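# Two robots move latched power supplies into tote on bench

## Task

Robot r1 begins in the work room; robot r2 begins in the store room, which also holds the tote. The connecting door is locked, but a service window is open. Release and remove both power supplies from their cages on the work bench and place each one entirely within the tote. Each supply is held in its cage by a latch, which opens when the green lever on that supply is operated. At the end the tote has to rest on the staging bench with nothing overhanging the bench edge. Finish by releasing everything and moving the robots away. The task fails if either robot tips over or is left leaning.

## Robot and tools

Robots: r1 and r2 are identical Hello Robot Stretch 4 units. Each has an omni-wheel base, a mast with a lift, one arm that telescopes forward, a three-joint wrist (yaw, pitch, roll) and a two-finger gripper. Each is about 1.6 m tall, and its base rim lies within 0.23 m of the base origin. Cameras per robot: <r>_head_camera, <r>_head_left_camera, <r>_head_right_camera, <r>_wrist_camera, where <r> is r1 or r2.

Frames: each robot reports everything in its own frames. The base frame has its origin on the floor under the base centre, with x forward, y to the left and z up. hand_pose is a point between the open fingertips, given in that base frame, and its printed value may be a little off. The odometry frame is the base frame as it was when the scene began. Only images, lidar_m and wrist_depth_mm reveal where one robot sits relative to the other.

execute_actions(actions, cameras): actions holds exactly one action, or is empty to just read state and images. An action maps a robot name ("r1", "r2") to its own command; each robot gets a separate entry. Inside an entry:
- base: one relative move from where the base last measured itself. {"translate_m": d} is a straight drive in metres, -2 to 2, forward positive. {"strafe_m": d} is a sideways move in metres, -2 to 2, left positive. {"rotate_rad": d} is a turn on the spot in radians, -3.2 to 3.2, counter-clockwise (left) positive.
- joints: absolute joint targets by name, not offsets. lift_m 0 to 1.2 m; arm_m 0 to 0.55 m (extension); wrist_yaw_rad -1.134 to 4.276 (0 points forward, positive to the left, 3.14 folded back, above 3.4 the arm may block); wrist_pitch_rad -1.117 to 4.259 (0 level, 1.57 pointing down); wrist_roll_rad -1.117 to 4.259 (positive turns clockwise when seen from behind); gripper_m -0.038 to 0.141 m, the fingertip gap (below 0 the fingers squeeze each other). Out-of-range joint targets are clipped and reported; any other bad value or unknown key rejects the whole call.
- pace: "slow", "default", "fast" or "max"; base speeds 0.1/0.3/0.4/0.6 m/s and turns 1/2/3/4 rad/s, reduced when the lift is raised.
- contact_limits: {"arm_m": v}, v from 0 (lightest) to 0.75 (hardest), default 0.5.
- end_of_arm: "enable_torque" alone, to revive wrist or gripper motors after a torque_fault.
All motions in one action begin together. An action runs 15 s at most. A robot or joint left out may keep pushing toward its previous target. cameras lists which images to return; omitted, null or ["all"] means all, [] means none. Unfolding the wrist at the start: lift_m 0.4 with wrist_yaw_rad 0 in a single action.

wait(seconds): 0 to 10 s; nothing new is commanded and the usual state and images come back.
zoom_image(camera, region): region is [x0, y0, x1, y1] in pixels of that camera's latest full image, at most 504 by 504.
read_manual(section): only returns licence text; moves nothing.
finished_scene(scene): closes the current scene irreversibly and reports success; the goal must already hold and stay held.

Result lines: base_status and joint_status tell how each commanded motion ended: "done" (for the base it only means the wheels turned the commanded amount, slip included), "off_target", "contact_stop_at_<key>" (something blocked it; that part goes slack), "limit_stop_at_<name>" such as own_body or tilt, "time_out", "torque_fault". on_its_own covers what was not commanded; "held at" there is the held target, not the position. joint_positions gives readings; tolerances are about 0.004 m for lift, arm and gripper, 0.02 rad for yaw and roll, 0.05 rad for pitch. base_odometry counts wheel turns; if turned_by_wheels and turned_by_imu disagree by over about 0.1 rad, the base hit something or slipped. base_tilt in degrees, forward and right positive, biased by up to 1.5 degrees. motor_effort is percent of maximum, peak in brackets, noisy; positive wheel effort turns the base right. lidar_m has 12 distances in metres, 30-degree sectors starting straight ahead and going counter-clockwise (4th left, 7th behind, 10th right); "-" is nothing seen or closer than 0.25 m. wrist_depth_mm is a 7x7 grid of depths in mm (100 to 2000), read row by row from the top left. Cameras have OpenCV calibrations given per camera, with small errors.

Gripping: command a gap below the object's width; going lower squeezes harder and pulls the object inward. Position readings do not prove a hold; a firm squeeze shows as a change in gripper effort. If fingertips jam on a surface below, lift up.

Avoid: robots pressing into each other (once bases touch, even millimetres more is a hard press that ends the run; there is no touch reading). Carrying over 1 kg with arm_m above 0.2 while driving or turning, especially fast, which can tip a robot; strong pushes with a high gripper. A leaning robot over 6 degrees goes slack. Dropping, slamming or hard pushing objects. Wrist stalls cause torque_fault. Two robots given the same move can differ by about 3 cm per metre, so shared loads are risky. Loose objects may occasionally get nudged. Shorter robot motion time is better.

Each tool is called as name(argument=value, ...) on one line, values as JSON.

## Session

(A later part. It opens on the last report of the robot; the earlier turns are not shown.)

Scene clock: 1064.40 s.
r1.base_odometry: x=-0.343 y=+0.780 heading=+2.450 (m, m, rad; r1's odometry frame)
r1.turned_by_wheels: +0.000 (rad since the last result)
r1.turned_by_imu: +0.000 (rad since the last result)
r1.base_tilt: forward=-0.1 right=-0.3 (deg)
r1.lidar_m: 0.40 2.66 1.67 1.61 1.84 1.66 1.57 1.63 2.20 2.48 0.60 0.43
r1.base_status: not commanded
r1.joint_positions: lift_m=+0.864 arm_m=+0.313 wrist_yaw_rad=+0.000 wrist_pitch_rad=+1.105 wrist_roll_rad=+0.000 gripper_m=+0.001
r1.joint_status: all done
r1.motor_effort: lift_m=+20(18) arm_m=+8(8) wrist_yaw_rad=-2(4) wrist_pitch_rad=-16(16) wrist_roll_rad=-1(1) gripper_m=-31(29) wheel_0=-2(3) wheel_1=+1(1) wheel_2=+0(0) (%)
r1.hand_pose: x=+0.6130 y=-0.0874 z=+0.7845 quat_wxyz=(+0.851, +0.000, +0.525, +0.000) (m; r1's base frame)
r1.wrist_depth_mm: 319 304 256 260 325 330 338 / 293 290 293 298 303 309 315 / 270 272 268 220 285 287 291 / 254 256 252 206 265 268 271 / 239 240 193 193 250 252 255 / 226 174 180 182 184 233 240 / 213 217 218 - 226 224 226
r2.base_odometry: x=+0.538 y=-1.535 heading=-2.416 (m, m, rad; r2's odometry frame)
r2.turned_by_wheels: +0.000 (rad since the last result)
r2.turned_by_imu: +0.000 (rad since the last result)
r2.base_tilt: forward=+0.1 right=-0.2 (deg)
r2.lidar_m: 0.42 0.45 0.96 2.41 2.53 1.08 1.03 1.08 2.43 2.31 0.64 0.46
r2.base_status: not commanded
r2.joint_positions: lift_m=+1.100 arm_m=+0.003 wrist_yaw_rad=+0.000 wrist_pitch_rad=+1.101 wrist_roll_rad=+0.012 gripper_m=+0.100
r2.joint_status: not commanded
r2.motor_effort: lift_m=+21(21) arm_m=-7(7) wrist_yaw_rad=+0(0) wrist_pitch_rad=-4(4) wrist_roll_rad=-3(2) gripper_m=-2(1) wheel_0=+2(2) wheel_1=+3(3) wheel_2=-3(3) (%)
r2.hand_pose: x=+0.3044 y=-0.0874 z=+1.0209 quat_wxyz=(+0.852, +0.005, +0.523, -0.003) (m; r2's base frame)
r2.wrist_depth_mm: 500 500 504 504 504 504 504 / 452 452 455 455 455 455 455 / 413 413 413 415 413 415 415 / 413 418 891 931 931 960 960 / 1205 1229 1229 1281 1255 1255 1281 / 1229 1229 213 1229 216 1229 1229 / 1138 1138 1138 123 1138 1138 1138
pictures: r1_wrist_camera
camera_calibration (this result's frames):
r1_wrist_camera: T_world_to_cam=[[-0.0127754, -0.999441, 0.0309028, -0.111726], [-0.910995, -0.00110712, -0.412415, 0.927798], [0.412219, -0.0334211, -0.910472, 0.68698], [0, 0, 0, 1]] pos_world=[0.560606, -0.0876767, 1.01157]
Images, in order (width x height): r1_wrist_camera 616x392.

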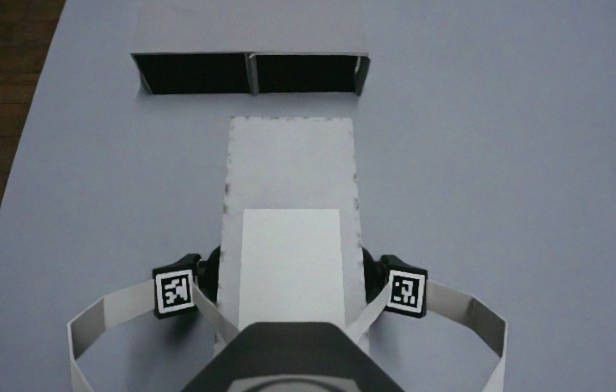

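execute_actions(actions=[{"r1":{"joints":{"lift_m":1.045,"arm_m":0.1}}}], cameras=[])

execute_actions(actions=[{"r1":{"base":{"rotate_rad":1.6},"joints":{"arm_m":0.03}}}], cameras=[])

execute_actions(actions=[{"r1":{"base":{"translate_m":0.8}}}], cameras=["r1_head_camera"])

Scene clock: 1066.37 s.
r1.base_odometry: x=-0.343 y=+0.780 heading=+2.450 (m, m, rad; r1's odometry frame)
r1.turned_by_wheels: +0.000 (rad since the last result)
r1.turned_by_imu: +0.000 (rad since the last result)
r1.base_tilt: forward=-0.1 right=-0.4 (deg)
r1.lidar_m: 0.31 2.67 1.70 1.61 1.82 1.65 1.56 1.63 2.21 2.47 0.63 0.30
r1.base_status: not commanded
r1.joint_positions: lift_m=+1.044 arm_m=+0.102 wrist_yaw_rad=+0.000 wrist_pitch_rad=+1.105 wrist_roll_rad=+0.000 gripper_m=+0.001
r1.joint_status: all done
r1.motor_effort: lift_m=+26(28) arm_m=-9(11) wrist_yaw_rad=-1(2) wrist_pitch_rad=-14(17) wrist_roll_rad=-2(2) gripper_m=-30(31) wheel_0=-2(2) wheel_1=+1(1) wheel_2=+0(0) (%)
r1.hand_pose: x=+0.4020 y=-0.0874 z=+0.9650 quat_wxyz=(+0.851, +0.000, +0.525, +0.000) (m; r1's base frame)
r1.wrist_depth_mm: 1499 1464 539 544 569 585 585 / 1397 1430 517 521 530 535 544 / 1281 1281 469 220 492 496 512 / 1205 462 439 206 466 466 477 / 1160 427 195 193 433 442 452 / 1060 174 181 182 184 1138 1182 / 1025 1060 1078 - 1078 1098 1118
r2.base_odometry: x=+0.538 y=-1.535 heading=-2.416 (m, m, rad; r2's odometry frame)
r2.turned_by_wheels: +0.000 (rad since the last result)
r2.turned_by_imu: +0.000 (rad since the last result)
r2.base_tilt: forward=+0.1 right=-0.2 (deg)
r2.lidar_m: 0.42 0.45 0.95 2.40 2.51 1.07 1.01 1.08 2.42 2.30 0.66 0.46
r2.base_status: not commanded
r2.joint_positions: lift_m=+1.100 arm_m=+0.003 wrist_yaw_rad=+0.000 wrist_pitch_rad=+1.101 wrist_roll_rad=+0.012 gripper_m=+0.100
r2.joint_status: not commanded
r2.motor_effort: lift_m=+21(21) arm_m=-7(7) wrist_yaw_rad=+0(0) wrist_pitch_rad=-3(4) wrist_roll_rad=-3(4) gripper_m=-2(2) wheel_0=+2(3) wheel_1=+3(3) wheel_2=-3(3) (%)
r2.hand_pose: x=+0.3044 y=-0.0874 z=+1.0209 quat_wxyz=(+0.852, +0.005, +0.523, -0.003) (m; r2's base frame)
r2.wrist_depth_mm: 500 504 504 504 504 500 504 / 452 452 452 452 455 455 455 / 413 413 413 413 415 415 415 / 415 421 904 931 931 960 976 / 1205 1229 1229 1255 1255 1281 1281 / 1229 1229 214 1229 216 1205 1229 / 1138 1118 1138 123 1138 1138 1160
pictures: none
No camera images: the call's "cameras" was empty. Leave "cameras" out to get every camera's image.

Scene clock: 1068.73 s.
r1.base_odometry: x=-0.342 y=+0.780 heading=-2.233 (m, m, rad; r1's odometry frame)
r1.turned_by_wheels: +1.600 (rad since the last result)
r1.turned_by_imu: +1.620 (rad since the last result)
r1.base_tilt: forward=+0.0 right=-0.4 (deg)
r1.lidar_m: 0.40 1.82 1.66 1.57 1.63 2.26 2.49 0.59 0.46 0.40 2.62 1.66
r1.base_status: done
r1.joint_positions: lift_m=+1.045 arm_m=+0.032 wrist_yaw_rad=+0.000 wrist_pitch_rad=+1.105 wrist_roll_rad=+0.000 gripper_m=+0.001
r1.joint_status: all done
r1.motor_effort: lift_m=+26(26) arm_m=-9(8) wrist_yaw_rad=-2(4) wrist_pitch_rad=-14(15) wrist_roll_rad=-2(1) gripper_m=-31(29) wheel_0=+0(8) wheel_1=-1(4) wheel_2=-1(6) (%)
r1.hand_pose: x=+0.3322 y=-0.0874 z=+0.9650 quat_wxyz=(+0.851, +0.000, +0.525, +0.000) (m; r1's base frame)
r1.wrist_depth_mm: 1537 1537 1499 1576 1576 1618 1618 / 1397 1397 1397 1430 1430 1464 1499 / 1308 1308 1281 220 1397 1397 1430 / 1205 1255 1205 207 1308 1281 1255 / 1160 1182 194 193 1205 1205 1255 / 1098 174 180 182 185 1118 1160 / 1008 1042 1078 - 1098 1098 1078
r2.base_odometry: x=+0.538 y=-1.535 heading=-2.416 (m, m, rad; r2's odometry frame)
r2.turned_by_wheels: +0.000 (rad since the last result)
r2.turned_by_imu: +0.001 (rad since the last result)
r2.base_tilt: forward=+0.1 right=-0.3 (deg)
r2.lidar_m: 0.42 0.46 0.94 2.41 2.51 1.08 1.03 1.05 2.38 2.31 0.66 0.45
r2.base_status: not commanded
r2.joint_positions: lift_m=+1.100 arm_m=+0.003 wrist_yaw_rad=+0.000 wrist_pitch_rad=+1.101 wrist_roll_rad=+0.012 gripper_m=+0.100
r2.joint_status: not commanded
r2.motor_effort: lift_m=+21(21) arm_m=-8(7) wrist_yaw_rad=+1(0) wrist_pitch_rad=-3(3) wrist_roll_rad=-1(2) gripper_m=-2(1) wheel_0=+2(3) wheel_1=+3(3) wheel_2=-3(3) (%)
r2.hand_pose: x=+0.3044 y=-0.0874 z=+1.0209 quat_wxyz=(+0.852, +0.005, +0.523, -0.003) (m; r2's base frame)
r2.wrist_depth_mm: 500 504 504 504 500 504 508 / 452 452 452 455 455 455 452 / 413 413 415 415 415 415 415 / 415 421 917 917 946 960 976 / 1229 1205 1205 1281 1229 1281 1281 / 1229 1229 213 1229 216 1205 1229 / 1160 1138 1138 123 1138 1138 1138
pictures: none
No camera images: the call's "cameras" was empty. Leave "cameras" out to get every camera's image.

Scene clock: 1072.87 s.
r1.base_odometry: x=-0.834 y=+0.149 heading=-2.233 (m, m, rad; r1's odometry frame)
r1.turned_by_wheels: +0.000 (rad since the last result)
r1.turned_by_imu: +0.002 (rad since the last result)
r1.base_tilt: forward=+0.0 right=-0.3 (deg)
r1.lidar_m: 0.96 1.02 1.43 1.57 1.63 2.22 1.82 0.83 1.02 3.13 1.13 0.83
r1.base_status: done
r1.joint_positions: lift_m=+1.045 arm_m=+0.032 wrist_yaw_rad=+0.000 wrist_pitch_rad=+1.105 wrist_roll_rad=+0.000 gripper_m=+0.001
r1.joint_status: not commanded
r1.motor_effort: lift_m=+26(26) arm_m=-9(9) wrist_yaw_rad=-2(2) wrist_pitch_rad=-15(15) wrist_roll_rad=-4(1) gripper_m=-31(29) wheel_0=+0(4) wheel_1=+1(8) wheel_2=+2(9) (%)
r1.hand_pose: x=+0.3321 y=-0.0874 z=+0.9650 quat_wxyz=(+0.851, +0.000, +0.525, +0.000) (m; r1's base frame)
r1.wrist_depth_mm: 891 904 904 917 917 931 917 / 1042 1098 1098 1098 1118 1078 1098 / 1281 1281 1281 220 1366 1336 1366 / 1205 1205 1205 206 1255 1281 1308 / 1118 1160 195 193 1182 1205 1229 / 1098 174 180 181 185 1138 1160 / 1042 1042 1060 - 1098 1078 1098
r2.base_odometry: x=+0.538 y=-1.535 heading=-2.416 (m, m, rad; r2's odometry frame)
r2.turned_by_wheels: +0.000 (rad since the last result)
r2.turned_by_imu: +0.001 (rad since the last result)
r2.base_tilt: forward=+0.1 right=-0.2 (deg)
r2.lidar_m: 0.41 0.46 0.96 2.42 2.52 1.07 1.05 1.10 2.42 2.30 0.63 0.47
r2.base_status: not commanded
r2.joint_positions: lift_m=+1.100 arm_m=+0.003 wrist_yaw_rad=+0.000 wrist_pitch_rad=+1.101 wrist_roll_rad=+0.012 gripper_m=+0.100
r2.joint_status: not commanded
r2.motor_effort: lift_m=+21(21) arm_m=-7(7) wrist_yaw_rad=+0(0) wrist_pitch_rad=-3(4) wrist_roll_rad=-3(3) gripper_m=-1(1) wheel_0=+2(2) wheel_1=+3(3) wheel_2=-3(3) (%)
r2.hand_pose: x=+0.3044 y=-0.0874 z=+1.0209 quat_wxyz=(+0.852, +0.005, +0.523, -0.003) (m; r2's base frame)
r2.wrist_depth_mm: 500 504 500 508 504 508 504 / 455 452 455 459 455 455 455 / 413 413 413 418 413 415 413 / 415 421 917 917 931 946 960 / 1205 1205 1229 1255 1229 1281 1308 / 1229 1229 213 1229 216 1205 1205 / 1138 1138 1138 123 1138 1138 1160
pictures: r1_head_camera
Images, in order (width x height): r1_head_camera 420x560.

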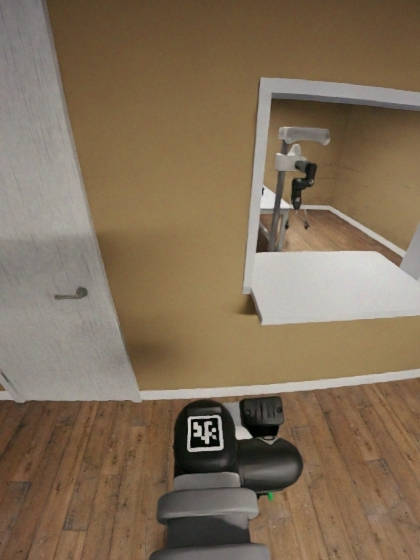

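execute_actions(actions=[{"r1":{"base":{"strafe_m":-0.55},"joints":{"lift_m":1.06,"arm_m":0.19}}}], cameras=["r1_head_camera","r2_head_camera"])

Scene clock: 1076.20 s.
r1.base_odometry: x=-1.268 y=+0.487 heading=-2.233 (m, m, rad; r1's odometry frame)
r1.turned_by_wheels: +0.000 (rad since the last result)
r1.turned_by_imu: +0.002 (rad since the last result)
r1.base_tilt: forward=+0.0 right=-0.4 (deg)
r1.lidar_m: 0.39 0.83 1.38 2.13 2.21 3.03 0.68 0.73 2.72 2.63 1.47 0.42
r1.base_status: done
r1.joint_positions: lift_m=+1.060 arm_m=+0.188 wrist_yaw_rad=+0.000 wrist_pitch_rad=+1.105 wrist_roll_rad=+0.000 gripper_m=+0.001
r1.joint_status: all done
r1.motor_effort: lift_m=+25(27) arm_m=+8(7) wrist_yaw_rad=-1(3) wrist_pitch_rad=-14(17) wrist_roll_rad=-2(1) gripper_m=-30(30) wheel_0=-2(7) wheel_1=+0(6) wheel_2=+1(1) (%)
r1.hand_pose: x=+0.4890 y=-0.0874 z=+0.9800 quat_wxyz=(+0.851, +0.000, +0.525, +0.000) (m; r1's base frame)
r1.wrist_depth_mm: 732 732 732 732 732 732 741 / 878 891 891 878 891 891 878 / 1118 1138 1008 220 1118 1138 1118 / 1229 1229 1229 206 1255 1308 1336 / 1160 1182 193 192 1205 1229 1255 / 1078 174 180 181 185 1138 1160 / 1060 1060 1078 - 1098 1098 1118
r2.base_odometry: x=+0.538 y=-1.535 heading=-2.416 (m, m, rad; r2's odometry frame)
r2.turned_by_wheels: +0.000 (rad since the last result)
r2.turned_by_imu: +0.001 (rad since the last result)
r2.base_tilt: forward=+0.1 right=-0.2 (deg)
r2.lidar_m: 0.44 0.45 0.95 2.41 2.51 1.07 1.02 1.08 2.43 2.29 0.65 0.45
r2.base_status: not commanded
r2.joint_positions: lift_m=+1.100 arm_m=+0.003 wrist_yaw_rad=+0.000 wrist_pitch_rad=+1.101 wrist_roll_rad=+0.012 gripper_m=+0.100
r2.joint_status: not commanded
r2.motor_effort: lift_m=+21(21) arm_m=-8(7) wrist_yaw_rad=+0(0) wrist_pitch_rad=-3(3) wrist_roll_rad=-2(1) gripper_m=+0(0) wheel_0=+2(2) wheel_1=+3(3) wheel_2=-3(4) (%)
r2.hand_pose: x=+0.3044 y=-0.0874 z=+1.0209 quat_wxyz=(+0.852, +0.005, +0.523, -0.003) (m; r2's base frame)
r2.wrist_depth_mm: 500 504 500 504 504 504 500 / 452 452 452 455 455 455 455 / 413 413 415 413 413 413 415 / 413 418 904 917 946 960 976 / 1205 1229 1229 1281 1205 1281 1308 / 1205 1205 213 1229 216 1229 1229 / 1138 1138 1118 123 1138 1118 1182
pictures: r1_head_camera, r2_head_camera
Images, in order (width x height): r1_head_camera 420x560, r2_head_camera 420x560.

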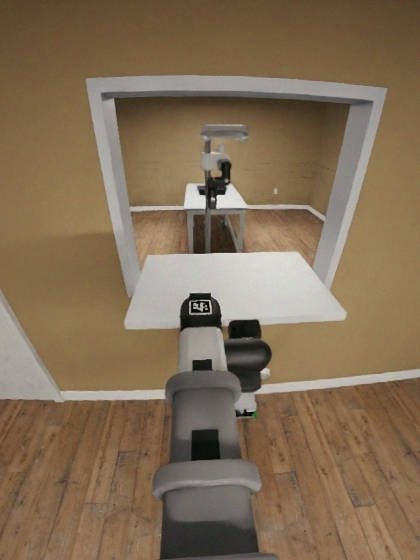

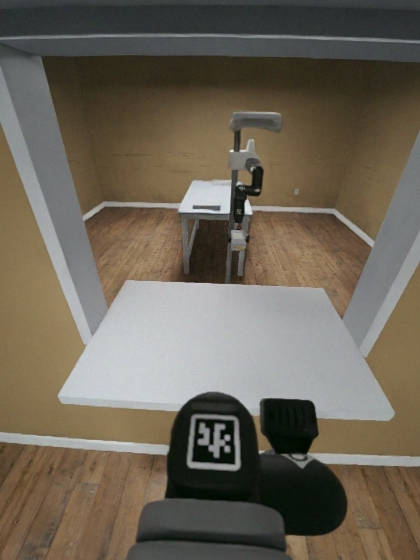

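execute_actions(actions=[{"r1":{"base":{"translate_m":0.41}}}], cameras=[])

execute_actions(actions=[{"r1":{"joints":{"arm_m":0.46,"lift_m":1.035}}}], cameras=["r2_head_camera","r2_wrist_camera"])

Scene clock: 1079.20 s.
r1.base_odometry: x=-1.520 y=+0.163 heading=-2.233 (m, m, rad; r1's odometry frame)
r1.turned_by_wheels: +0.000 (rad since the last result)
r1.turned_by_imu: +0.001 (rad since the last result)
r1.base_tilt: forward=+0.0 right=-0.4 (deg)
r1.lidar_m: 0.36 0.39 0.83 2.13 2.21 3.03 1.08 1.14 2.72 2.45 0.58 0.37
r1.base_status: done
r1.joint_positions: lift_m=+1.060 arm_m=+0.189 wrist_yaw_rad=+0.000 wrist_pitch_rad=+1.105 wrist_roll_rad=+0.000 gripper_m=+0.001
r1.joint_status: not commanded
r1.motor_effort: lift_m=+26(25) arm_m=+8(8) wrist_yaw_rad=-3(1) wrist_pitch_rad=-14(15) wrist_roll_rad=-1(1) gripper_m=-29(31) wheel_0=+0(6) wheel_1=+0(5) wheel_2=+0(7) (%)
r1.hand_pose: x=+0.4891 y=-0.0874 z=+0.9800 quat_wxyz=(+0.851, +0.000, +0.525, +0.000) (m; r1's base frame)
r1.wrist_depth_mm: 364 366 370 382 387 392 399 / 340 343 349 355 359 364 370 / 319 322 317 220 332 338 345 / 298 300 298 206 314 319 322 / 281 285 194 193 294 297 303 / 267 175 181 182 185 277 283 / 250 256 256 - 266 266 272
r2.base_odometry: x=+0.538 y=-1.535 heading=-2.416 (m, m, rad; r2's odometry frame)
r2.turned_by_wheels: +0.000 (rad since the last result)
r2.turned_by_imu: +0.001 (rad since the last result)
r2.base_tilt: forward=+0.1 right=-0.2 (deg)
r2.lidar_m: 0.44 0.47 0.94 2.40 2.50 1.07 1.00 1.07 2.40 2.31 0.67 0.44
r2.base_status: not commanded
r2.joint_positions: lift_m=+1.100 arm_m=+0.003 wrist_yaw_rad=+0.000 wrist_pitch_rad=+1.101 wrist_roll_rad=+0.012 gripper_m=+0.100
r2.joint_status: not commanded
r2.motor_effort: lift_m=+21(21) arm_m=-7(8) wrist_yaw_rad=+0(0) wrist_pitch_rad=-3(3) wrist_roll_rad=-2(1) gripper_m=-2(2) wheel_0=+2(2) wheel_1=+3(3) wheel_2=-3(3) (%)
r2.hand_pose: x=+0.3044 y=-0.0874 z=+1.0209 quat_wxyz=(+0.852, +0.005, +0.523, -0.003) (m; r2's base frame)
r2.wrist_depth_mm: 500 500 500 508 504 504 504 / 455 455 455 455 459 455 455 / 413 413 415 415 415 415 415 / 413 418 904 917 931 946 991 / 1205 1229 1229 1255 1229 1281 1281 / 1205 1205 213 1229 216 1229 1229 / 1160 1138 1160 123 1138 1118 1160
pictures: none
No camera images: the call's "cameras" was empty. Leave "cameras" out to get every camera's image.

Scene clock: 1081.13 s.
r1.base_odometry: x=-1.520 y=+0.164 heading=-2.233 (m, m, rad; r1's odometry frame)
r1.turned_by_wheels: +0.000 (rad since the last result)
r1.turned_by_imu: +0.000 (rad since the last result)
r1.base_tilt: forward=-0.1 right=-0.4 (deg)
r1.lidar_m: 0.36 0.39 0.86 2.13 2.22 3.01 1.09 1.17 2.72 2.46 0.54 0.41
r1.base_status: not commanded
r1.joint_positions: lift_m=+1.035 arm_m=+0.458 wrist_yaw_rad=+0.000 wrist_pitch_rad=+1.105 wrist_roll_rad=+0.000 gripper_m=+0.001
r1.joint_status: all done
r1.motor_effort: lift_m=+20(23) arm_m=+9(4) wrist_yaw_rad=-2(3) wrist_pitch_rad=-14(16) wrist_roll_rad=-2(2) gripper_m=-29(29) wheel_0=+0(1) wheel_1=+0(0) wheel_2=-1(1) (%)
r1.hand_pose: x=+0.7591 y=-0.0874 z=+0.9555 quat_wxyz=(+0.851, +0.000, +0.525, +0.000) (m; r1's base frame)
r1.wrist_depth_mm: 917 904 1499 1537 1499 1576 1661 / 310 314 317 320 325 332 338 / 289 293 291 222 304 309 312 / 272 274 272 207 286 289 291 / 256 258 195 192 267 271 274 / 243 174 181 182 185 251 258 / 228 233 235 - 242 241 245
r2.base_odometry: x=+0.538 y=-1.535 heading=-2.416 (m, m, rad; r2's odometry frame)
r2.turned_by_wheels: +0.000 (rad since the last result)
r2.turned_by_imu: +0.000 (rad since the last result)
r2.base_tilt: forward=+0.1 right=-0.2 (deg)
r2.lidar_m: 0.43 0.46 0.97 2.42 2.50 1.08 1.02 1.09 2.41 2.30 0.66 0.45
r2.base_status: not commanded
r2.joint_positions: lift_m=+1.100 arm_m=+0.003 wrist_yaw_rad=+0.000 wrist_pitch_rad=+1.101 wrist_roll_rad=+0.012 gripper_m=+0.100
r2.joint_status: not commanded
r2.motor_effort: lift_m=+21(21) arm_m=-7(7) wrist_yaw_rad=+0(0) wrist_pitch_rad=-3(3) wrist_roll_rad=+1(1) gripper_m=+0(2) wheel_0=+2(2) wheel_1=+3(3) wheel_2=-3(3) (%)
r2.hand_pose: x=+0.3044 y=-0.0874 z=+1.0209 quat_wxyz=(+0.852, +0.005, +0.523, -0.003) (m; r2's base frame)
r2.wrist_depth_mm: 500 500 500 413 504 504 508 / 452 452 452 449 455 455 455 / 413 413 413 413 415 415 415 / 410 421 904 917 931 960 976 / 1205 1205 1229 1281 1205 1281 1281 / 1205 1229 213 1255 216 1229 1205 / 1138 1118 1138 123 1138 1138 1138
pictures: r2_head_camera, r2_wrist_camera
camera_calibration (this result's frames):
r2_wrist_camera: T_world_to_cam=[[-0.0477066, -0.998809, -0.0101876, -0.0668195], [-0.889521, 0.0471219, -0.454458, 0.801215], [0.454397, -0.0126185, -0.89071, 1.00262], [0, 0, 0, 1]] pos_world=[0.253923, -0.0918432, 1.25648]
Images, in order (width x height): r2_head_camera 420x560, r2_wrist_camera 616x392.

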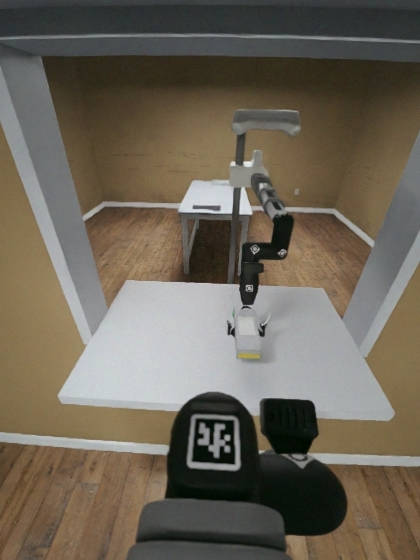

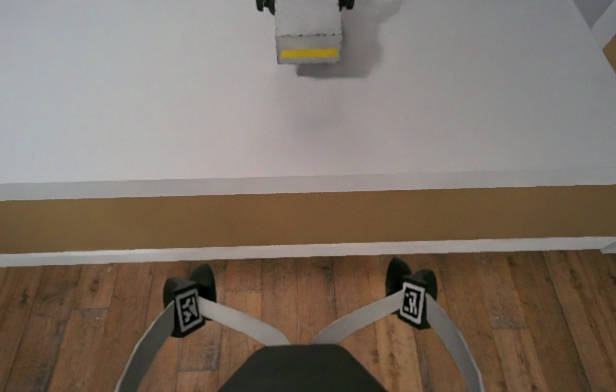

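execute_actions(actions=[{"r1":{"joints":{"lift_m":1.019,"gripper_m":0.055},"pace":"slow"}}], cameras=[])

execute_actions(actions=[{"r1":{"joints":{"lift_m":1.023,"gripper_m":0.095}}}], cameras=[])

execute_actions(actions=[{"r1":{"joints":{"lift_m":1.085}},"r2":{"base":{"strafe_m":-0.015}}}], cameras=["r1_wrist_camera"])

execute_actions(actions=[{"r1":{"joints":{"arm_m":0.01},"base":{"translate_m":-0.3},"pace":"fast"},"r2":{"joints":{"arm_m":0.12},"pace":"slow"}}], cameras=[])

execute_actions(actions=[{"r2":{"joints":{"arm_m":0.36,"lift_m":1.07}}}], cameras=["r2_wrist_camera"])

Scene clock: 1083.67 s.
r1.base_odometry: x=-1.520 y=+0.164 heading=-2.233 (m, m, rad; r1's odometry frame)
r1.turned_by_wheels: +0.000 (rad since the last result)
r1.turned_by_imu: +0.000 (rad since the last result)
r1.base_tilt: forward=-0.1 right=-0.3 (deg)
r1.lidar_m: 0.35 0.40 0.88 2.13 2.22 3.03 1.10 1.16 2.74 2.42 0.55 0.39
r1.base_status: not commanded
r1.joint_positions: lift_m=+1.019 arm_m=+0.458 wrist_yaw_rad=+0.000 wrist_pitch_rad=+1.105 wrist_roll_rad=+0.000 gripper_m=+0.055
r1.joint_status: all done
r1.motor_effort: lift_m=+20(19) arm_m=+9(9) wrist_yaw_rad=-1(3) wrist_pitch_rad=-14(15) wrist_roll_rad=+0(3) gripper_m=-14(32) wheel_0=+1(1) wheel_1=-1(0) wheel_2=+0(1) (%)
r1.hand_pose: x=+0.7590 y=-0.0874 z=+0.9395 quat_wxyz=(+0.851, +0.000, +0.525, +0.000) (m; r1's base frame)
r1.wrist_depth_mm: 312 314 320 327 330 960 1576 / 290 296 297 303 309 314 317 / 272 274 274 236 286 290 294 / 255 258 255 222 268 271 274 / 241 242 209 208 252 255 257 / 229 227 195 196 196 242 243 / 216 219 222 - 227 227 229
r2.base_odometry: x=+0.538 y=-1.535 heading=-2.416 (m, m, rad; r2's odometry frame)
r2.turned_by_wheels: +0.000 (rad since the last result)
r2.turned_by_imu: +0.001 (rad since the last result)
r2.base_tilt: forward=+0.1 right=-0.2 (deg)
r2.lidar_m: 0.42 0.44 0.96 2.41 2.50 1.06 1.02 1.10 2.39 2.30 0.63 0.46
r2.base_status: not commanded
r2.joint_positions: lift_m=+1.100 arm_m=+0.003 wrist_yaw_rad=+0.000 wrist_pitch_rad=+1.101 wrist_roll_rad=+0.012 gripper_m=+0.100
r2.joint_status: not commanded
r2.motor_effort: lift_m=+21(21) arm_m=-7(7) wrist_yaw_rad=+0(0) wrist_pitch_rad=-3(3) wrist_roll_rad=-2(3) gripper_m=-1(2) wheel_0=+3(2) wheel_1=+3(3) wheel_2=-3(3) (%)
r2.hand_pose: x=+0.3044 y=-0.0874 z=+1.0209 quat_wxyz=(+0.852, +0.005, +0.523, -0.003) (m; r2's base frame)
r2.wrist_depth_mm: 504 504 504 452 508 504 508 / 452 455 455 445 455 452 455 / 413 415 413 413 415 413 415 / 413 421 904 917 931 946 976 / 1182 1229 1255 1255 1255 1281 1281 / 1229 1229 213 1229 216 1229 1205 / 1138 1118 1118 123 1160 1138 1160
pictures: none
No camera images: the call's "cameras" was empty. Leave "cameras" out to get every camera's image.

Scene clock: 1084.90 s.
r1.base_odometry: x=-1.520 y=+0.164 heading=-2.233 (m, m, rad; r1's odometry frame)
r1.turned_by_wheels: +0.000 (rad since the last result)
r1.turned_by_imu: +0.000 (rad since the last result)
r1.base_tilt: forward=+0.0 right=-0.4 (deg)
r1.lidar_m: 0.36 0.40 0.89 2.11 2.20 3.06 1.08 1.15 2.70 2.46 0.56 0.40
r1.base_status: not commanded
r1.joint_positions: lift_m=+1.023 arm_m=+0.458 wrist_yaw_rad=+0.000 wrist_pitch_rad=+1.101 wrist_roll_rad=+0.000 gripper_m=+0.095
r1.joint_status: all done
r1.motor_effort: lift_m=+23(25) arm_m=+9(9) wrist_yaw_rad=-1(1) wrist_pitch_rad=-6(15) wrist_roll_rad=-1(0) gripper_m=+0(12) wheel_0=+0(1) wheel_1=+0(0) wheel_2=-1(1) (%)
r1.hand_pose: x=+0.7598 y=-0.0874 z=+0.9436 quat_wxyz=(+0.852, +0.000, +0.523, +0.000) (m; r1's base frame)
r1.wrist_depth_mm: 904 917 1537 1537 1537 1576 1618 / 300 303 309 314 319 322 327 / 279 283 283 244 296 300 304 / 262 267 263 229 274 278 283 / 247 249 216 216 257 263 265 / 234 232 201 203 203 247 250 / 220 224 228 - 233 233 236
r2.base_odometry: x=+0.538 y=-1.535 heading=-2.416 (m, m, rad; r2's odometry frame)
r2.turned_by_wheels: +0.000 (rad since the last result)
r2.turned_by_imu: +0.000 (rad since the last result)
r2.base_tilt: forward=+0.1 right=-0.2 (deg)
r2.lidar_m: 0.43 0.46 0.97 2.41 2.51 1.09 1.01 1.11 2.41 2.31 0.66 0.47
r2.base_status: not commanded
r2.joint_positions: lift_m=+1.100 arm_m=+0.003 wrist_yaw_rad=+0.000 wrist_pitch_rad=+1.101 wrist_roll_rad=+0.012 gripper_m=+0.100
r2.joint_status: not commanded
r2.motor_effort: lift_m=+21(21) arm_m=-7(7) wrist_yaw_rad=+0(0) wrist_pitch_rad=-3(3) wrist_roll_rad=-3(2) gripper_m=-2(1) wheel_0=+2(2) wheel_1=+3(3) wheel_2=-3(3) (%)
r2.hand_pose: x=+0.3044 y=-0.0874 z=+1.0209 quat_wxyz=(+0.852, +0.005, +0.523, -0.003) (m; r2's base frame)
r2.wrist_depth_mm: 504 504 492 455 504 508 504 / 455 452 455 436 455 455 455 / 415 415 413 413 413 415 413 / 413 418 917 931 931 960 976 / 1205 1205 1229 1255 1229 1308 1255 / 1229 1255 213 1229 216 1229 1229 / 1160 1138 1138 123 1160 1118 1160
pictures: none
No camera images: the call's "cameras" was empty. Leave "cameras" out to get every camera's image.

Scene clock: 1086.10 s.
r1.base_odometry: x=-1.520 y=+0.164 heading=-2.233 (m, m, rad; r1's odometry frame)
r1.turned_by_wheels: +0.000 (rad since the last result)
r1.turned_by_imu: +0.000 (rad since the last result)
r1.base_tilt: forward=+0.0 right=-0.4 (deg)
r1.lidar_m: 0.37 0.39 0.86 2.12 2.23 3.03 1.11 1.15 2.72 2.42 0.57 0.40
r1.base_status: not commanded
r1.joint_positions: lift_m=+1.085 arm_m=+0.458 wrist_yaw_rad=+0.000 wrist_pitch_rad=+1.101 wrist_roll_rad=+0.000 gripper_m=+0.095
r1.joint_status: all done
r1.motor_effort: lift_m=+23(24) arm_m=+9(9) wrist_yaw_rad=-1(0) wrist_pitch_rad=-5(5) wrist_roll_rad=+1(2) gripper_m=+0(0) wheel_0=+1(1) wheel_1=+0(0) wheel_2=-1(1) (%)
r1.hand_pose: x=+0.7599 y=-0.0874 z=+1.0057 quat_wxyz=(+0.852, +0.000, +0.523, +0.000) (m; r1's base frame)
r1.wrist_depth_mm: 1537 1576 1576 1576 1576 1661 1708 / 373 379 382 389 394 1576 1576 / 349 353 359 362 364 373 379 / 325 332 330 298 343 345 353 / 304 309 285 279 322 327 329 / 291 289 267 260 298 307 310 / 274 277 283 - 291 291 296
r2.base_odometry: x=+0.528 y=-1.524 heading=-2.416 (m, m, rad; r2's odometry frame)
r2.turned_by_wheels: +0.000 (rad since the last result)
r2.turned_by_imu: +0.000 (rad since the last result)
r2.base_tilt: forward=+0.1 right=-0.1 (deg)
r2.lidar_m: 0.42 0.46 0.93 2.42 2.52 1.10 1.03 1.08 2.41 2.30 0.66 0.45
r2.base_status: done
r2.joint_positions: lift_m=+1.100 arm_m=+0.003 wrist_yaw_rad=+0.000 wrist_pitch_rad=+1.101 wrist_roll_rad=+0.012 gripper_m=+0.100
r2.joint_status: not commanded
r2.motor_effort: lift_m=+21(21) arm_m=-7(7) wrist_yaw_rad=+0(0) wrist_pitch_rad=-3(3) wrist_roll_rad=+0(2) gripper_m=-1(0) wheel_0=+2(9) wheel_1=-2(8) wheel_2=+0(4) (%)
r2.hand_pose: x=+0.3044 y=-0.0874 z=+1.0209 quat_wxyz=(+0.852, +0.005, +0.523, -0.003) (m; r2's base frame)
r2.wrist_depth_mm: 500 504 508 452 504 508 500 / 452 452 455 436 455 455 455 / 410 413 415 415 415 415 415 / 413 418 904 917 946 960 960 / 1205 1229 1255 1281 1229 1281 1281 / 1205 1205 213 1255 216 1205 1205 / 1138 1118 1138 123 1118 1138 1160
pictures: r1_wrist_camera
camera_calibration (this result's frames):
r1_wrist_camera: T_world_to_cam=[[-0.0132417, -0.999436, 0.0308663, -0.116344], [-0.909532, -0.000785686, -0.415632, 1.15495], [0.415422, -0.0335776, -0.909009, 0.823958], [0, 0, 0, 1]] pos_world=[0.70663, -0.0877046, 1.23261]
Images, in order (width x height): r1_wrist_camera 616x392.

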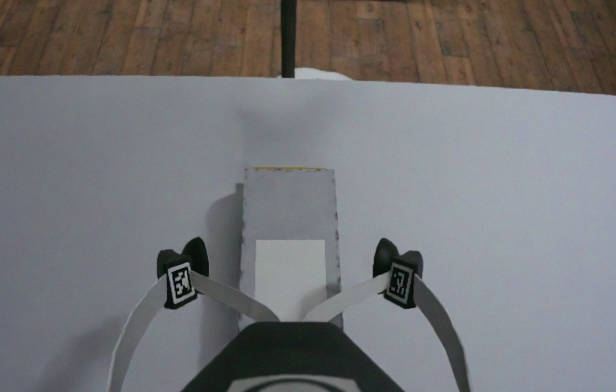

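Scene clock: 1088.57 s.
r1.base_odometry: x=-1.336 y=+0.400 heading=-2.233 (m, m, rad; r1's odometry frame)
r1.turned_by_wheels: +0.000 (rad since the last result)
r1.turned_by_imu: +0.000 (rad since the last result)
r1.base_tilt: forward=-0.1 right=-0.3 (deg)
r1.lidar_m: 0.67 0.72 1.26 2.13 2.25 3.02 0.80 0.85 2.72 2.60 1.30 0.69
r1.base_status: done
r1.joint_positions: lift_m=+1.085 arm_m=+0.012 wrist_yaw_rad=+0.000 wrist_pitch_rad=+1.101 wrist_roll_rad=+0.000 gripper_m=+0.095
r1.joint_status: all done
r1.motor_effort: lift_m=+22(23) arm_m=-9(8) wrist_yaw_rad=-2(0) wrist_pitch_rad=-5(5) wrist_roll_rad=+0(3) gripper_m=+0(1) wheel_0=-1(4) wheel_1=+0(3) wheel_2=-2(9) (%)
r1.hand_pose: x=+0.3129 y=-0.0875 z=+1.0057 quat_wxyz=(+0.852, +0.000, +0.523, +0.000) (m; r1's base frame)
r1.wrist_depth_mm: 809 798 798 798 809 798 831 / 960 976 976 976 976 976 960 / 1205 1229 1255 1229 1229 1205 1205 / 1281 1229 1308 1281 1308 1336 1336 / 1160 1229 1229 1229 1229 1281 1255 / 1118 1118 1118 1160 1118 1182 1205 / 1060 1042 1078 - 1138 1098 1138
r2.base_odometry: x=+0.528 y=-1.524 heading=-2.416 (m, m, rad; r2's odometry frame)
r2.turned_by_wheels: +0.000 (rad since the last result)
r2.turned_by_imu: +0.001 (rad since the last result)
r2.base_tilt: forward=+0.2 right=-0.2 (deg)
r2.lidar_m: 0.43 0.44 0.93 2.42 2.52 1.08 1.04 1.08 2.39 2.29 0.68 0.45
r2.base_status: not commanded
r2.joint_positions: lift_m=+1.100 arm_m=+0.119 wrist_yaw_rad=+0.000 wrist_pitch_rad=+1.101 wrist_roll_rad=+0.012 gripper_m=+0.100
r2.joint_status: all done
r2.motor_effort: lift_m=+21(21) arm_m=+8(7) wrist_yaw_rad=+0(0) wrist_pitch_rad=-3(4) wrist_roll_rad=-1(2) gripper_m=+0(1) wheel_0=+2(2) wheel_1=-2(2) wheel_2=+0(0) (%)
r2.hand_pose: x=+0.4201 y=-0.0874 z=+1.0209 quat_wxyz=(+0.852, +0.005, +0.523, -0.003) (m; r2's base frame)
r2.wrist_depth_mm: 496 500 504 480 504 500 492 / 449 452 452 404 455 459 455 / 410 413 413 375 413 415 415 / 379 377 379 379 379 382 382 / 349 351 351 349 351 349 351 / 1205 366 213 1182 216 1205 1229 / 1138 1118 1138 123 1138 1138 1138
pictures: none
No camera images: the call's "cameras" was empty. Leave "cameras" out to get every camera's image.

Scene clock: 1090.40 s.
r1.base_odometry: x=-1.336 y=+0.400 heading=-2.233 (m, m, rad; r1's odometry frame)
r1.turned_by_wheels: +0.000 (rad since the last result)
r1.turned_by_imu: +0.000 (rad since the last result)
r1.base_tilt: forward=-0.1 right=-0.4 (deg)
r1.lidar_m: 0.65 0.70 1.29 2.11 2.23 3.02 0.79 0.82 2.71 2.60 1.30 0.71
r1.base_status: not commanded
r1.joint_positions: lift_m=+1.085 arm_m=+0.012 wrist_yaw_rad=+0.000 wrist_pitch_rad=+1.101 wrist_roll_rad=+0.000 gripper_m=+0.095
r1.joint_status: not commanded
r1.motor_effort: lift_m=+22(22) arm_m=-9(9) wrist_yaw_rad=-1(1) wrist_pitch_rad=-4(4) wrist_roll_rad=+1(2) gripper_m=-2(1) wheel_0=-1(1) wheel_1=+0(0) wheel_2=-1(2) (%)
r1.hand_pose: x=+0.3129 y=-0.0875 z=+1.0057 quat_wxyz=(+0.852, +0.000, +0.523, +0.000) (m; r1's base frame)
r1.wrist_depth_mm: 798 798 809 820 809 820 820 / 960 960 991 960 976 991 976 / 1205 1229 1205 1229 1255 1229 1205 / 1281 1281 1308 1336 1336 1336 1397 / 1205 1182 1205 1281 1255 1255 1281 / 1118 1098 1118 1138 1138 1160 1182 / 1078 1060 1078 - 1118 1118 1118
r2.base_odometry: x=+0.528 y=-1.524 heading=-2.416 (m, m, rad; r2's odometry frame)
r2.turned_by_wheels: +0.000 (rad since the last result)
r2.turned_by_imu: +0.000 (rad since the last result)
r2.base_tilt: forward=+0.1 right=-0.2 (deg)
r2.lidar_m: 0.41 0.47 0.94 2.42 2.54 1.10 1.02 1.11 2.39 2.30 0.63 0.46
r2.base_status: not commanded
r2.joint_positions: lift_m=+1.070 arm_m=+0.359 wrist_yaw_rad=+0.000 wrist_pitch_rad=+1.101 wrist_roll_rad=+0.012 gripper_m=+0.100
r2.joint_status: all done
r2.motor_effort: lift_m=+17(19) arm_m=+8(7) wrist_yaw_rad=+0(0) wrist_pitch_rad=-3(4) wrist_roll_rad=-1(2) gripper_m=-2(2) wheel_0=+2(2) wheel_1=-2(2) wheel_2=+0(0) (%)
r2.hand_pose: x=+0.6602 y=-0.0874 z=+0.9913 quat_wxyz=(+0.852, +0.005, +0.523, -0.003) (m; r2's base frame)
r2.wrist_depth_mm: 452 452 459 455 455 459 455 / 410 410 413 413 410 410 413 / 375 373 373 377 377 375 377 / 342 345 343 300 345 345 345 / 317 319 319 277 320 319 320 / 296 296 213 256 216 296 297 / 277 273 276 123 277 273 278
pictures: r2_wrist_camera
camera_calibration (this result's frames):
r2_wrist_camera: T_world_to_cam=[[-0.0475671, -0.998816, -0.0101928, -0.050215], [-0.889477, 0.0469987, -0.454556, 1.10433], [0.454497, -0.0125557, -0.89066, 0.814404], [0, 0, 0, 1]] pos_world=[0.609742, -0.0918322, 1.22682]
Images, in order (width x height): r2_wrist_camera 616x392.

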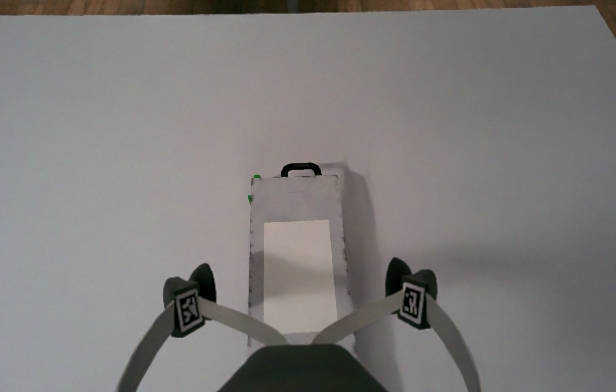

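execute_actions(actions=[{"r2":{"joints":{"arm_m":0.372,"lift_m":1.015,"gripper_m":0.092},"pace":"slow"}}], cameras=["r2_wrist_camera"])

execute_actions(actions=[{"r2":{"joints":{"lift_m":1.011,"gripper_m":0.0}}}], cameras=[])

execute_actions(actions=[{"r2":{"joints":{"lift_m":1.045,"arm_m":0.15}}}], cameras=["r2_wrist_camera"])

Scene clock: 1091.87 s.
r1.base_odometry: x=-1.336 y=+0.400 heading=-2.233 (m, m, rad; r1's odometry frame)
r1.turned_by_wheels: +0.000 (rad since the last result)
r1.turned_by_imu: +0.000 (rad since the last result)
r1.base_tilt: forward=+0.0 right=-0.4 (deg)
r1.lidar_m: 0.67 0.70 1.27 2.14 2.20 3.05 0.80 0.87 2.72 2.61 1.33 0.69
r1.base_status: not commanded
r1.joint_positions: lift_m=+1.085 arm_m=+0.012 wrist_yaw_rad=+0.000 wrist_pitch_rad=+1.101 wrist_roll_rad=+0.000 gripper_m=+0.095
r1.joint_status: not commanded
r1.motor_effort: lift_m=+23(23) arm_m=-9(9) wrist_yaw_rad=-1(1) wrist_pitch_rad=-4(2) wrist_roll_rad=+1(1) gripper_m=+0(2) wheel_0=-1(1) wheel_1=+0(0) wheel_2=-2(2) (%)
r1.hand_pose: x=+0.3129 y=-0.0875 z=+1.0057 quat_wxyz=(+0.852, +0.000, +0.523, +0.000) (m; r1's base frame)
r1.wrist_depth_mm: 798 809 809 809 809 831 820 / 946 960 991 976 991 976 976 / 1205 1229 1205 1205 1229 1255 1205 / 1255 1281 1336 1308 1366 1308 1336 / 1182 1229 1255 1229 1255 1281 1308 / 1118 1138 1118 1138 1118 1182 1205 / 1098 1078 1078 - 1118 1138 1138
r2.base_odometry: x=+0.528 y=-1.524 heading=-2.416 (m, m, rad; r2's odometry frame)
r2.turned_by_wheels: +0.000 (rad since the last result)
r2.turned_by_imu: +0.000 (rad since the last result)
r2.base_tilt: forward=+0.1 right=-0.2 (deg)
r2.lidar_m: 0.42 0.46 0.95 2.41 2.53 1.09 1.02 1.12 2.37 2.30 0.62 0.47
r2.base_status: not commanded
r2.joint_positions: lift_m=+1.015 arm_m=+0.371 wrist_yaw_rad=+0.000 wrist_pitch_rad=+1.101 wrist_roll_rad=+0.012 gripper_m=+0.092
r2.joint_status: all done
r2.motor_effort: lift_m=+16(17) arm_m=+7(6) wrist_yaw_rad=+0(0) wrist_pitch_rad=-2(3) wrist_roll_rad=-3(5) gripper_m=-1(0) wheel_0=+2(2) wheel_1=-2(2) wheel_2=+0(0) (%)
r2.hand_pose: x=+0.6722 y=-0.0874 z=+0.9363 quat_wxyz=(+0.852, +0.005, +0.523, -0.003) (m; r2's base frame)
r2.wrist_depth_mm: 370 373 370 375 373 375 370 / 336 336 336 336 338 340 338 / 306 306 307 303 306 307 307 / 282 281 277 236 283 283 282 / 259 260 257 218 260 262 262 / 242 242 199 203 199 243 243 / 226 224 224 122 227 224 228
pictures: r2_wrist_camera
camera_calibration (this result's frames):
r2_wrist_camera: T_world_to_cam=[[-0.0475671, -0.998816, -0.0101928, -0.0502054], [-0.889477, 0.0469987, -0.454556, 1.09], [0.454497, -0.0125556, -0.89066, 0.759999], [0, 0, 0, 1]] pos_world=[0.621723, -0.0918321, 1.17185]
Images, in order (width x height): r2_wrist_camera 616x392.

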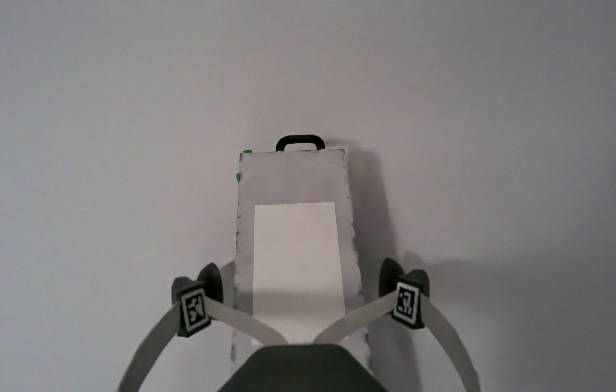

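Scene clock: 1093.57 s.
r1.base_odometry: x=-1.336 y=+0.400 heading=-2.233 (m, m, rad; r1's odometry frame)
r1.turned_by_wheels: +0.000 (rad since the last result)
r1.turned_by_imu: +0.000 (rad since the last result)
r1.base_tilt: forward=+0.0 right=-0.4 (deg)
r1.lidar_m: 0.68 0.71 1.29 2.12 2.20 3.07 0.78 0.86 2.73 2.63 1.33 0.73
r1.base_status: not commanded
r1.joint_positions: lift_m=+1.085 arm_m=+0.012 wrist_yaw_rad=+0.000 wrist_pitch_rad=+1.101 wrist_roll_rad=+0.000 gripper_m=+0.095
r1.joint_status: not commanded
r1.motor_effort: lift_m=+22(23) arm_m=-9(9) wrist_yaw_rad=-2(1) wrist_pitch_rad=-6(4) wrist_roll_rad=+0(1) gripper_m=-1(1) wheel_0=-1(1) wheel_1=+0(0) wheel_2=-2(2) (%)
r1.hand_pose: x=+0.3129 y=-0.0875 z=+1.0057 quat_wxyz=(+0.852, +0.000, +0.523, +0.000) (m; r1's base frame)
r1.wrist_depth_mm: 809 809 798 809 809 809 820 / 960 976 960 976 976 976 946 / 1229 1229 1229 1255 1255 1229 1229 / 1281 1255 1336 1308 1308 1336 1336 / 1205 1205 1205 1255 1255 1229 1281 / 1138 1138 1160 1160 1160 1182 1205 / 1078 1078 1098 - 1138 1118 1182
r2.base_odometry: x=+0.528 y=-1.524 heading=-2.416 (m, m, rad; r2's odometry frame)
r2.turned_by_wheels: +0.000 (rad since the last result)
r2.turned_by_imu: +0.000 (rad since the last result)
r2.base_tilt: forward=+0.1 right=-0.2 (deg)
r2.lidar_m: 0.43 0.46 0.94 2.43 2.55 1.07 1.01 1.10 2.40 2.28 0.62 0.48
r2.base_status: not commanded
r2.joint_positions: lift_m=+1.011 arm_m=+0.371 wrist_yaw_rad=+0.000 wrist_pitch_rad=+1.105 wrist_roll_rad=+0.012 gripper_m=+0.001
r2.joint_status: all done
r2.motor_effort: lift_m=+20(20) arm_m=+7(8) wrist_yaw_rad=-1(4) wrist_pitch_rad=-14(15) wrist_roll_rad=-1(2) gripper_m=-25(25) wheel_0=+2(2) wheel_1=-2(2) wheel_2=+0(0) (%)
r2.hand_pose: x=+0.6713 y=-0.0874 z=+0.9315 quat_wxyz=(+0.851, +0.005, +0.525, -0.003) (m; r2's base frame)
r2.wrist_depth_mm: 355 357 357 359 359 357 359 / 324 324 325 324 325 325 324 / 297 297 297 240 297 297 297 / 273 273 268 216 272 273 273 / 253 252 249 199 253 253 253 / 235 235 185 185 182 236 236 / 220 215 214 142 218 216 220
pictures: none
No camera images: the call's "cameras" was empty. Leave "cameras" out to get every camera's image.

Scene clock: 1095.33 s.
r1.base_odometry: x=-1.336 y=+0.400 heading=-2.233 (m, m, rad; r1's odometry frame)
r1.turned_by_wheels: +0.000 (rad since the last result)
r1.turned_by_imu: +0.000 (rad since the last result)
r1.base_tilt: forward=-0.1 right=-0.3 (deg)
r1.lidar_m: 0.67 0.72 1.29 2.13 2.20 3.05 0.79 0.83 2.74 2.62 1.30 0.70
r1.base_status: not commanded
r1.joint_positions: lift_m=+1.085 arm_m=+0.012 wrist_yaw_rad=+0.000 wrist_pitch_rad=+1.101 wrist_roll_rad=+0.000 gripper_m=+0.095
r1.joint_status: not commanded
r1.motor_effort: lift_m=+23(23) arm_m=-9(9) wrist_yaw_rad=-1(1) wrist_pitch_rad=-5(4) wrist_roll_rad=-1(1) gripper_m=-2(0) wheel_0=-2(1) wheel_1=+0(0) wheel_2=-2(2) (%)
r1.hand_pose: x=+0.3129 y=-0.0875 z=+1.0057 quat_wxyz=(+0.852, +0.000, +0.523, +0.000) (m; r1's base frame)
r1.wrist_depth_mm: 809 820 798 809 798 831 831 / 931 960 976 976 976 976 960 / 1255 1229 1229 1255 1229 1229 1229 / 1255 1281 1281 1336 1308 1336 1366 / 1182 1182 1205 1229 1229 1255 1281 / 1118 1118 1118 1182 1138 1229 1205 / 1060 1060 1078 - 1118 1118 1118
r2.base_odometry: x=+0.528 y=-1.524 heading=-2.416 (m, m, rad; r2's odometry frame)
r2.turned_by_wheels: +0.000 (rad since the last result)
r2.turned_by_imu: +0.000 (rad since the last result)
r2.base_tilt: forward=+0.1 right=-0.2 (deg)
r2.lidar_m: 0.35 0.45 0.93 2.41 2.53 1.07 1.03 1.14 2.39 2.29 0.65 0.33
r2.base_status: not commanded
r2.joint_positions: lift_m=+1.044 arm_m=+0.151 wrist_yaw_rad=+0.000 wrist_pitch_rad=+1.105 wrist_roll_rad=+0.012 gripper_m=+0.001
r2.joint_status: all done
r2.motor_effort: lift_m=+26(27) arm_m=-7(6) wrist_yaw_rad=+0(2) wrist_pitch_rad=-15(16) wrist_roll_rad=-1(0) gripper_m=-24(25) wheel_0=+2(2) wheel_1=-2(2) wheel_2=+0(0) (%)
r2.hand_pose: x=+0.4517 y=-0.0874 z=+0.9649 quat_wxyz=(+0.851, +0.005, +0.525, -0.003) (m; r2's base frame)
r2.wrist_depth_mm: 407 410 410 410 410 410 410 / 368 370 368 370 370 373 370 / 340 338 340 241 340 340 340 / 312 312 306 216 312 312 314 / 289 287 285 199 289 290 290 / 277 272 184 185 182 276 1138 / 1078 1060 1060 142 1078 1078 1098
pictures: r2_wrist_camera
camera_calibration (this result's frames):
r2_wrist_camera: T_world_to_cam=[[-0.0477852, -0.998808, -0.00998336, -0.0605277], [-0.891454, 0.0471535, -0.450651, 0.904009], [0.450584, -0.0126347, -0.892644, 0.889343], [0, 0, 0, 1]] pos_world=[0.402265, -0.0918461, 1.20066]
Images, in order (width x height): r2_wrist_camera 616x392.

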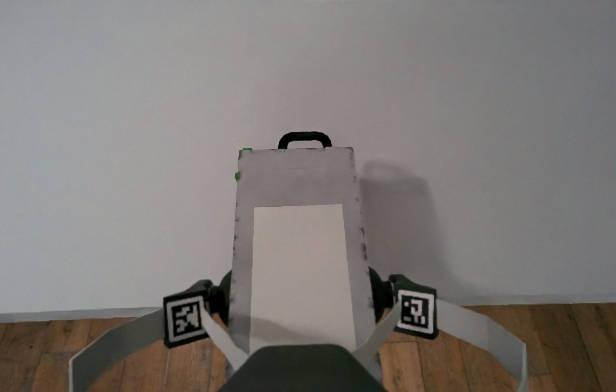

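execute_actions(actions=[{"r2":{"base":{"strafe_m":0.79},"joints":{"arm_m":0.02}}}], cameras=[])

execute_actions(actions=[{"r2":{"base":{"translate_m":-1.75},"joints":{"lift_m":0.99}}}], cameras=[])

execute_actions(actions=[{"r2":{"base":{"rotate_rad":-1.58},"joints":{"arm_m":0.19}}}], cameras=["r2_wrist_camera","r2_head_camera"])

Scene clock: 1099.57 s.
r1.base_odometry: x=-1.336 y=+0.400 heading=-2.233 (m, m, rad; r1's odometry frame)
r1.turned_by_wheels: +0.000 (rad since the last result)
r1.turned_by_imu: +0.000 (rad since the last result)
r1.base_tilt: forward=-0.1 right=-0.4 (deg)
r1.lidar_m: 0.68 0.71 1.32 2.13 2.21 3.03 0.80 0.86 2.73 2.61 1.27 0.69
r1.base_status: not commanded
r1.joint_positions: lift_m=+1.085 arm_m=+0.012 wrist_yaw_rad=+0.000 wrist_pitch_rad=+1.101 wrist_roll_rad=+0.000 gripper_m=+0.095
r1.joint_status: not commanded
r1.motor_effort: lift_m=+23(22) arm_m=-9(9) wrist_yaw_rad=-1(0) wrist_pitch_rad=-5(4) wrist_roll_rad=+0(1) gripper_m=-1(2) wheel_0=-1(1) wheel_1=+0(0) wheel_2=-2(2) (%)
r1.hand_pose: x=+0.3129 y=-0.0875 z=+1.0057 quat_wxyz=(+0.852, +0.000, +0.523, +0.000) (m; r1's base frame)
r1.wrist_depth_mm: 809 809 809 798 809 798 809 / 960 991 976 976 976 991 976 / 1205 1229 1255 1255 1255 1229 1205 / 1255 1281 1308 1336 1336 1366 1366 / 1182 1205 1229 1255 1229 1255 1255 / 1118 1098 1118 1138 1138 1182 1182 / 1060 1078 1078 - 1118 1138 1138
r2.base_odometry: x=+1.053 y=-2.115 heading=-2.416 (m, m, rad; r2's odometry frame)
r2.turned_by_wheels: +0.000 (rad since the last result)
r2.turned_by_imu: +0.002 (rad since the last result)
r2.base_tilt: forward=+0.1 right=-0.2 (deg)
r2.lidar_m: 0.64 0.70 0.96 1.63 1.74 2.37 1.36 1.13 1.53 2.55 0.63 0.55
r2.base_status: done
r2.joint_positions: lift_m=+1.044 arm_m=+0.021 wrist_yaw_rad=+0.000 wrist_pitch_rad=+1.105 wrist_roll_rad=+0.012 gripper_m=+0.001
r2.joint_status: all done
r2.motor_effort: lift_m=+26(27) arm_m=-7(7) wrist_yaw_rad=+0(1) wrist_pitch_rad=-15(16) wrist_roll_rad=-1(3) gripper_m=-24(24) wheel_0=-2(12) wheel_1=+0(9) wheel_2=+0(2) (%)
r2.hand_pose: x=+0.3218 y=-0.0874 z=+0.9649 quat_wxyz=(+0.851, +0.005, +0.525, -0.003) (m; r2's base frame)
r2.wrist_depth_mm: 466 469 473 473 480 459 413 / 549 554 559 564 569 574 379 / 668 676 654 240 707 715 359 / 866 878 831 216 904 931 946 / 1160 1182 1138 199 1160 1205 1205 / 1160 1160 185 185 182 1182 1182 / 1098 1078 1060 142 1078 1078 1098
pictures: none
No camera images: the call's "cameras" was empty. Leave "cameras" out to get every camera's image.

Scene clock: 1106.87 s.
r1.base_odometry: x=-1.336 y=+0.400 heading=-2.233 (m, m, rad; r1's odometry frame)
r1.turned_by_wheels: +0.000 (rad since the last result)
r1.turned_by_imu: +0.001 (rad since the last result)
r1.base_tilt: forward=-0.1 right=-0.4 (deg)
r1.lidar_m: 0.66 0.71 1.29 2.11 2.22 3.07 0.77 0.84 2.72 2.63 1.30 0.72
r1.base_status: not commanded
r1.joint_positions: lift_m=+1.085 arm_m=+0.012 wrist_yaw_rad=+0.000 wrist_pitch_rad=+1.101 wrist_roll_rad=+0.000 gripper_m=+0.095
r1.joint_status: not commanded
r1.motor_effort: lift_m=+23(22) arm_m=-9(9) wrist_yaw_rad=-1(0) wrist_pitch_rad=-4(4) wrist_roll_rad=-1(0) gripper_m=+0(1) wheel_0=-2(1) wheel_1=+0(0) wheel_2=-2(2) (%)
r1.hand_pose: x=+0.3129 y=-0.0875 z=+1.0057 quat_wxyz=(+0.852, +0.000, +0.523, +0.000) (m; r1's base frame)
r1.wrist_depth_mm: 798 831 809 798 809 809 831 / 946 960 976 976 976 960 946 / 1205 1229 1229 1205 1205 1229 1229 / 1281 1255 1308 1336 1336 1336 1366 / 1182 1205 1229 1255 1255 1255 1281 / 1118 1118 1118 1160 1138 1182 1205 / 1078 1060 1098 - 1138 1118 1118
r2.base_odometry: x=+2.362 y=-0.955 heading=-2.416 (m, m, rad; r2's odometry frame)
r2.turned_by_wheels: +0.000 (rad since the last result)
r2.turned_by_imu: -0.001 (rad since the last result)
r2.base_tilt: forward=+0.1 right=-0.2 (deg)
r2.lidar_m: 2.22 2.36 1.72 1.65 1.72 1.97 1.86 0.50 0.33 0.31 0.33 0.48
r2.base_status: done
r2.joint_positions: lift_m=+0.990 arm_m=+0.021 wrist_yaw_rad=+0.000 wrist_pitch_rad=+1.105 wrist_roll_rad=+0.012 gripper_m=+0.001
r2.joint_status: all done
r2.motor_effort: lift_m=+21(24) arm_m=-7(8) wrist_yaw_rad=+0(0) wrist_pitch_rad=-15(15) wrist_roll_rad=-1(4) gripper_m=-24(25) wheel_0=-4(8) wheel_1=-3(7) wheel_2=+3(10) (%)
r2.hand_pose: x=+0.3218 y=-0.0874 z=+0.9104 quat_wxyz=(+0.851, +0.005, +0.525, -0.003) (m; r2's base frame)
r2.wrist_depth_mm: 1708 1708 1708 1756 1708 1708 1708 / 1537 1499 1537 1537 1576 521 504 / 1397 1397 1430 240 1397 585 462 / 1308 1281 1281 217 1255 1255 427 / 1205 1182 1160 199 1098 1182 394 / 1118 1118 184 185 182 1098 370 / 1060 1025 1008 142 904 1025 355
pictures: none
No camera images: the call's "cameras" was empty. Leave "cameras" out to get every camera's image.

Scene clock: 1109.13 s.
r1.base_odometry: x=-1.336 y=+0.400 heading=-2.233 (m, m, rad; r1's odometry frame)
r1.turned_by_wheels: +0.000 (rad since the last result)
r1.turned_by_imu: +0.000 (rad since the last result)
r1.base_tilt: forward=+0.0 right=-0.4 (deg)
r1.lidar_m: 0.65 0.72 1.28 2.10 2.21 3.02 0.78 0.87 2.71 2.59 1.31 0.70
r1.base_status: not commanded
r1.joint_positions: lift_m=+1.085 arm_m=+0.012 wrist_yaw_rad=+0.000 wrist_pitch_rad=+1.101 wrist_roll_rad=+0.000 gripper_m=+0.095
r1.joint_status: not commanded
r1.motor_effort: lift_m=+23(23) arm_m=-9(9) wrist_yaw_rad=-2(2) wrist_pitch_rad=-5(3) wrist_roll_rad=+1(2) gripper_m=+0(0) wheel_0=-1(2) wheel_1=+0(0) wheel_2=-2(1) (%)
r1.hand_pose: x=+0.3129 y=-0.0875 z=+1.0057 quat_wxyz=(+0.852, +0.000, +0.523, +0.000) (m; r1's base frame)
r1.wrist_depth_mm: 809 809 798 809 809 820 820 / 946 960 960 976 991 991 960 / 1182 1229 1255 1255 1205 1229 1255 / 1281 1255 1308 1308 1336 1336 1366 / 1160 1205 1205 1182 1255 1229 1281 / 1138 1118 1138 1138 1138 1182 1205 / 1042 1060 1098 - 1138 1138 1138
r2.base_odometry: x=+2.362 y=-0.955 heading=+2.288 (m, m, rad; r2's odometry frame)
r2.turned_by_wheels: -1.579 (rad since the last result)
r2.turned_by_imu: -1.593 (rad since the last result)
r2.base_tilt: forward=+0.1 right=-0.2 (deg)
r2.lidar_m: 0.31 0.34 0.46 2.21 2.37 1.71 1.64 1.70 1.97 1.88 0.48 0.35
r2.base_status: done
r2.joint_positions: lift_m=+0.990 arm_m=+0.189 wrist_yaw_rad=+0.000 wrist_pitch_rad=+1.105 wrist_roll_rad=+0.012 gripper_m=+0.001
r2.joint_status: all done
r2.motor_effort: lift_m=+21(21) arm_m=+7(6) wrist_yaw_rad=+0(3) wrist_pitch_rad=-14(18) wrist_roll_rad=+0(2) gripper_m=-24(25) wheel_0=+5(8) wheel_1=+2(8) wheel_2=+4(9) (%)
r2.hand_pose: x=+0.4893 y=-0.0874 z=+0.9104 quat_wxyz=(+0.851, +0.005, +0.525, -0.003) (m; r2's base frame)
r2.wrist_depth_mm: 549 539 508 530 535 559 554 / 500 484 452 500 484 504 500 / 455 404 407 241 442 459 459 / 418 366 410 216 379 421 424 / 389 301 293 199 297 392 392 / 364 364 185 185 182 364 364 / 340 330 332 142 338 334 340
pictures: r2_head_camera, r2_wrist_camera
camera_calibration (this result's frames):
r2_wrist_camera: T_world_to_cam=[[-0.0478792, -0.998803, -0.0100064, -0.0592211], [-0.891219, 0.0472413, -0.451107, 0.913293], [0.451039, -0.0126807, -0.892414, 0.823402], [0, 0, 0, 1]] pos_world=[0.439722, -0.0918541, 1.14622]
Images, in order (width x height): r2_head_camera 420x560, r2_wrist_camera 616x392.

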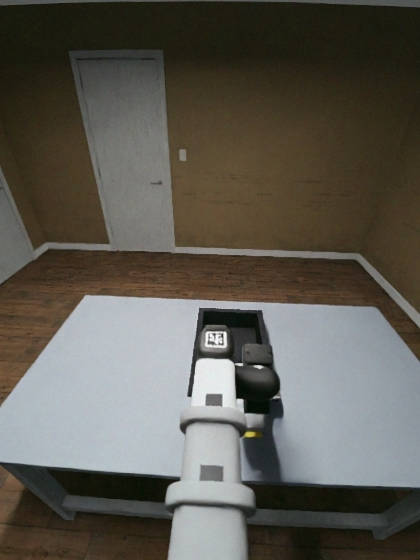

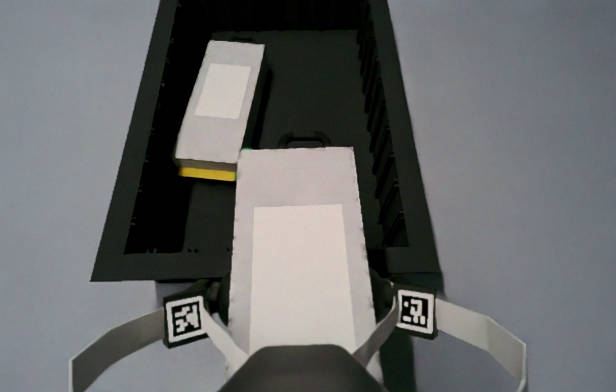

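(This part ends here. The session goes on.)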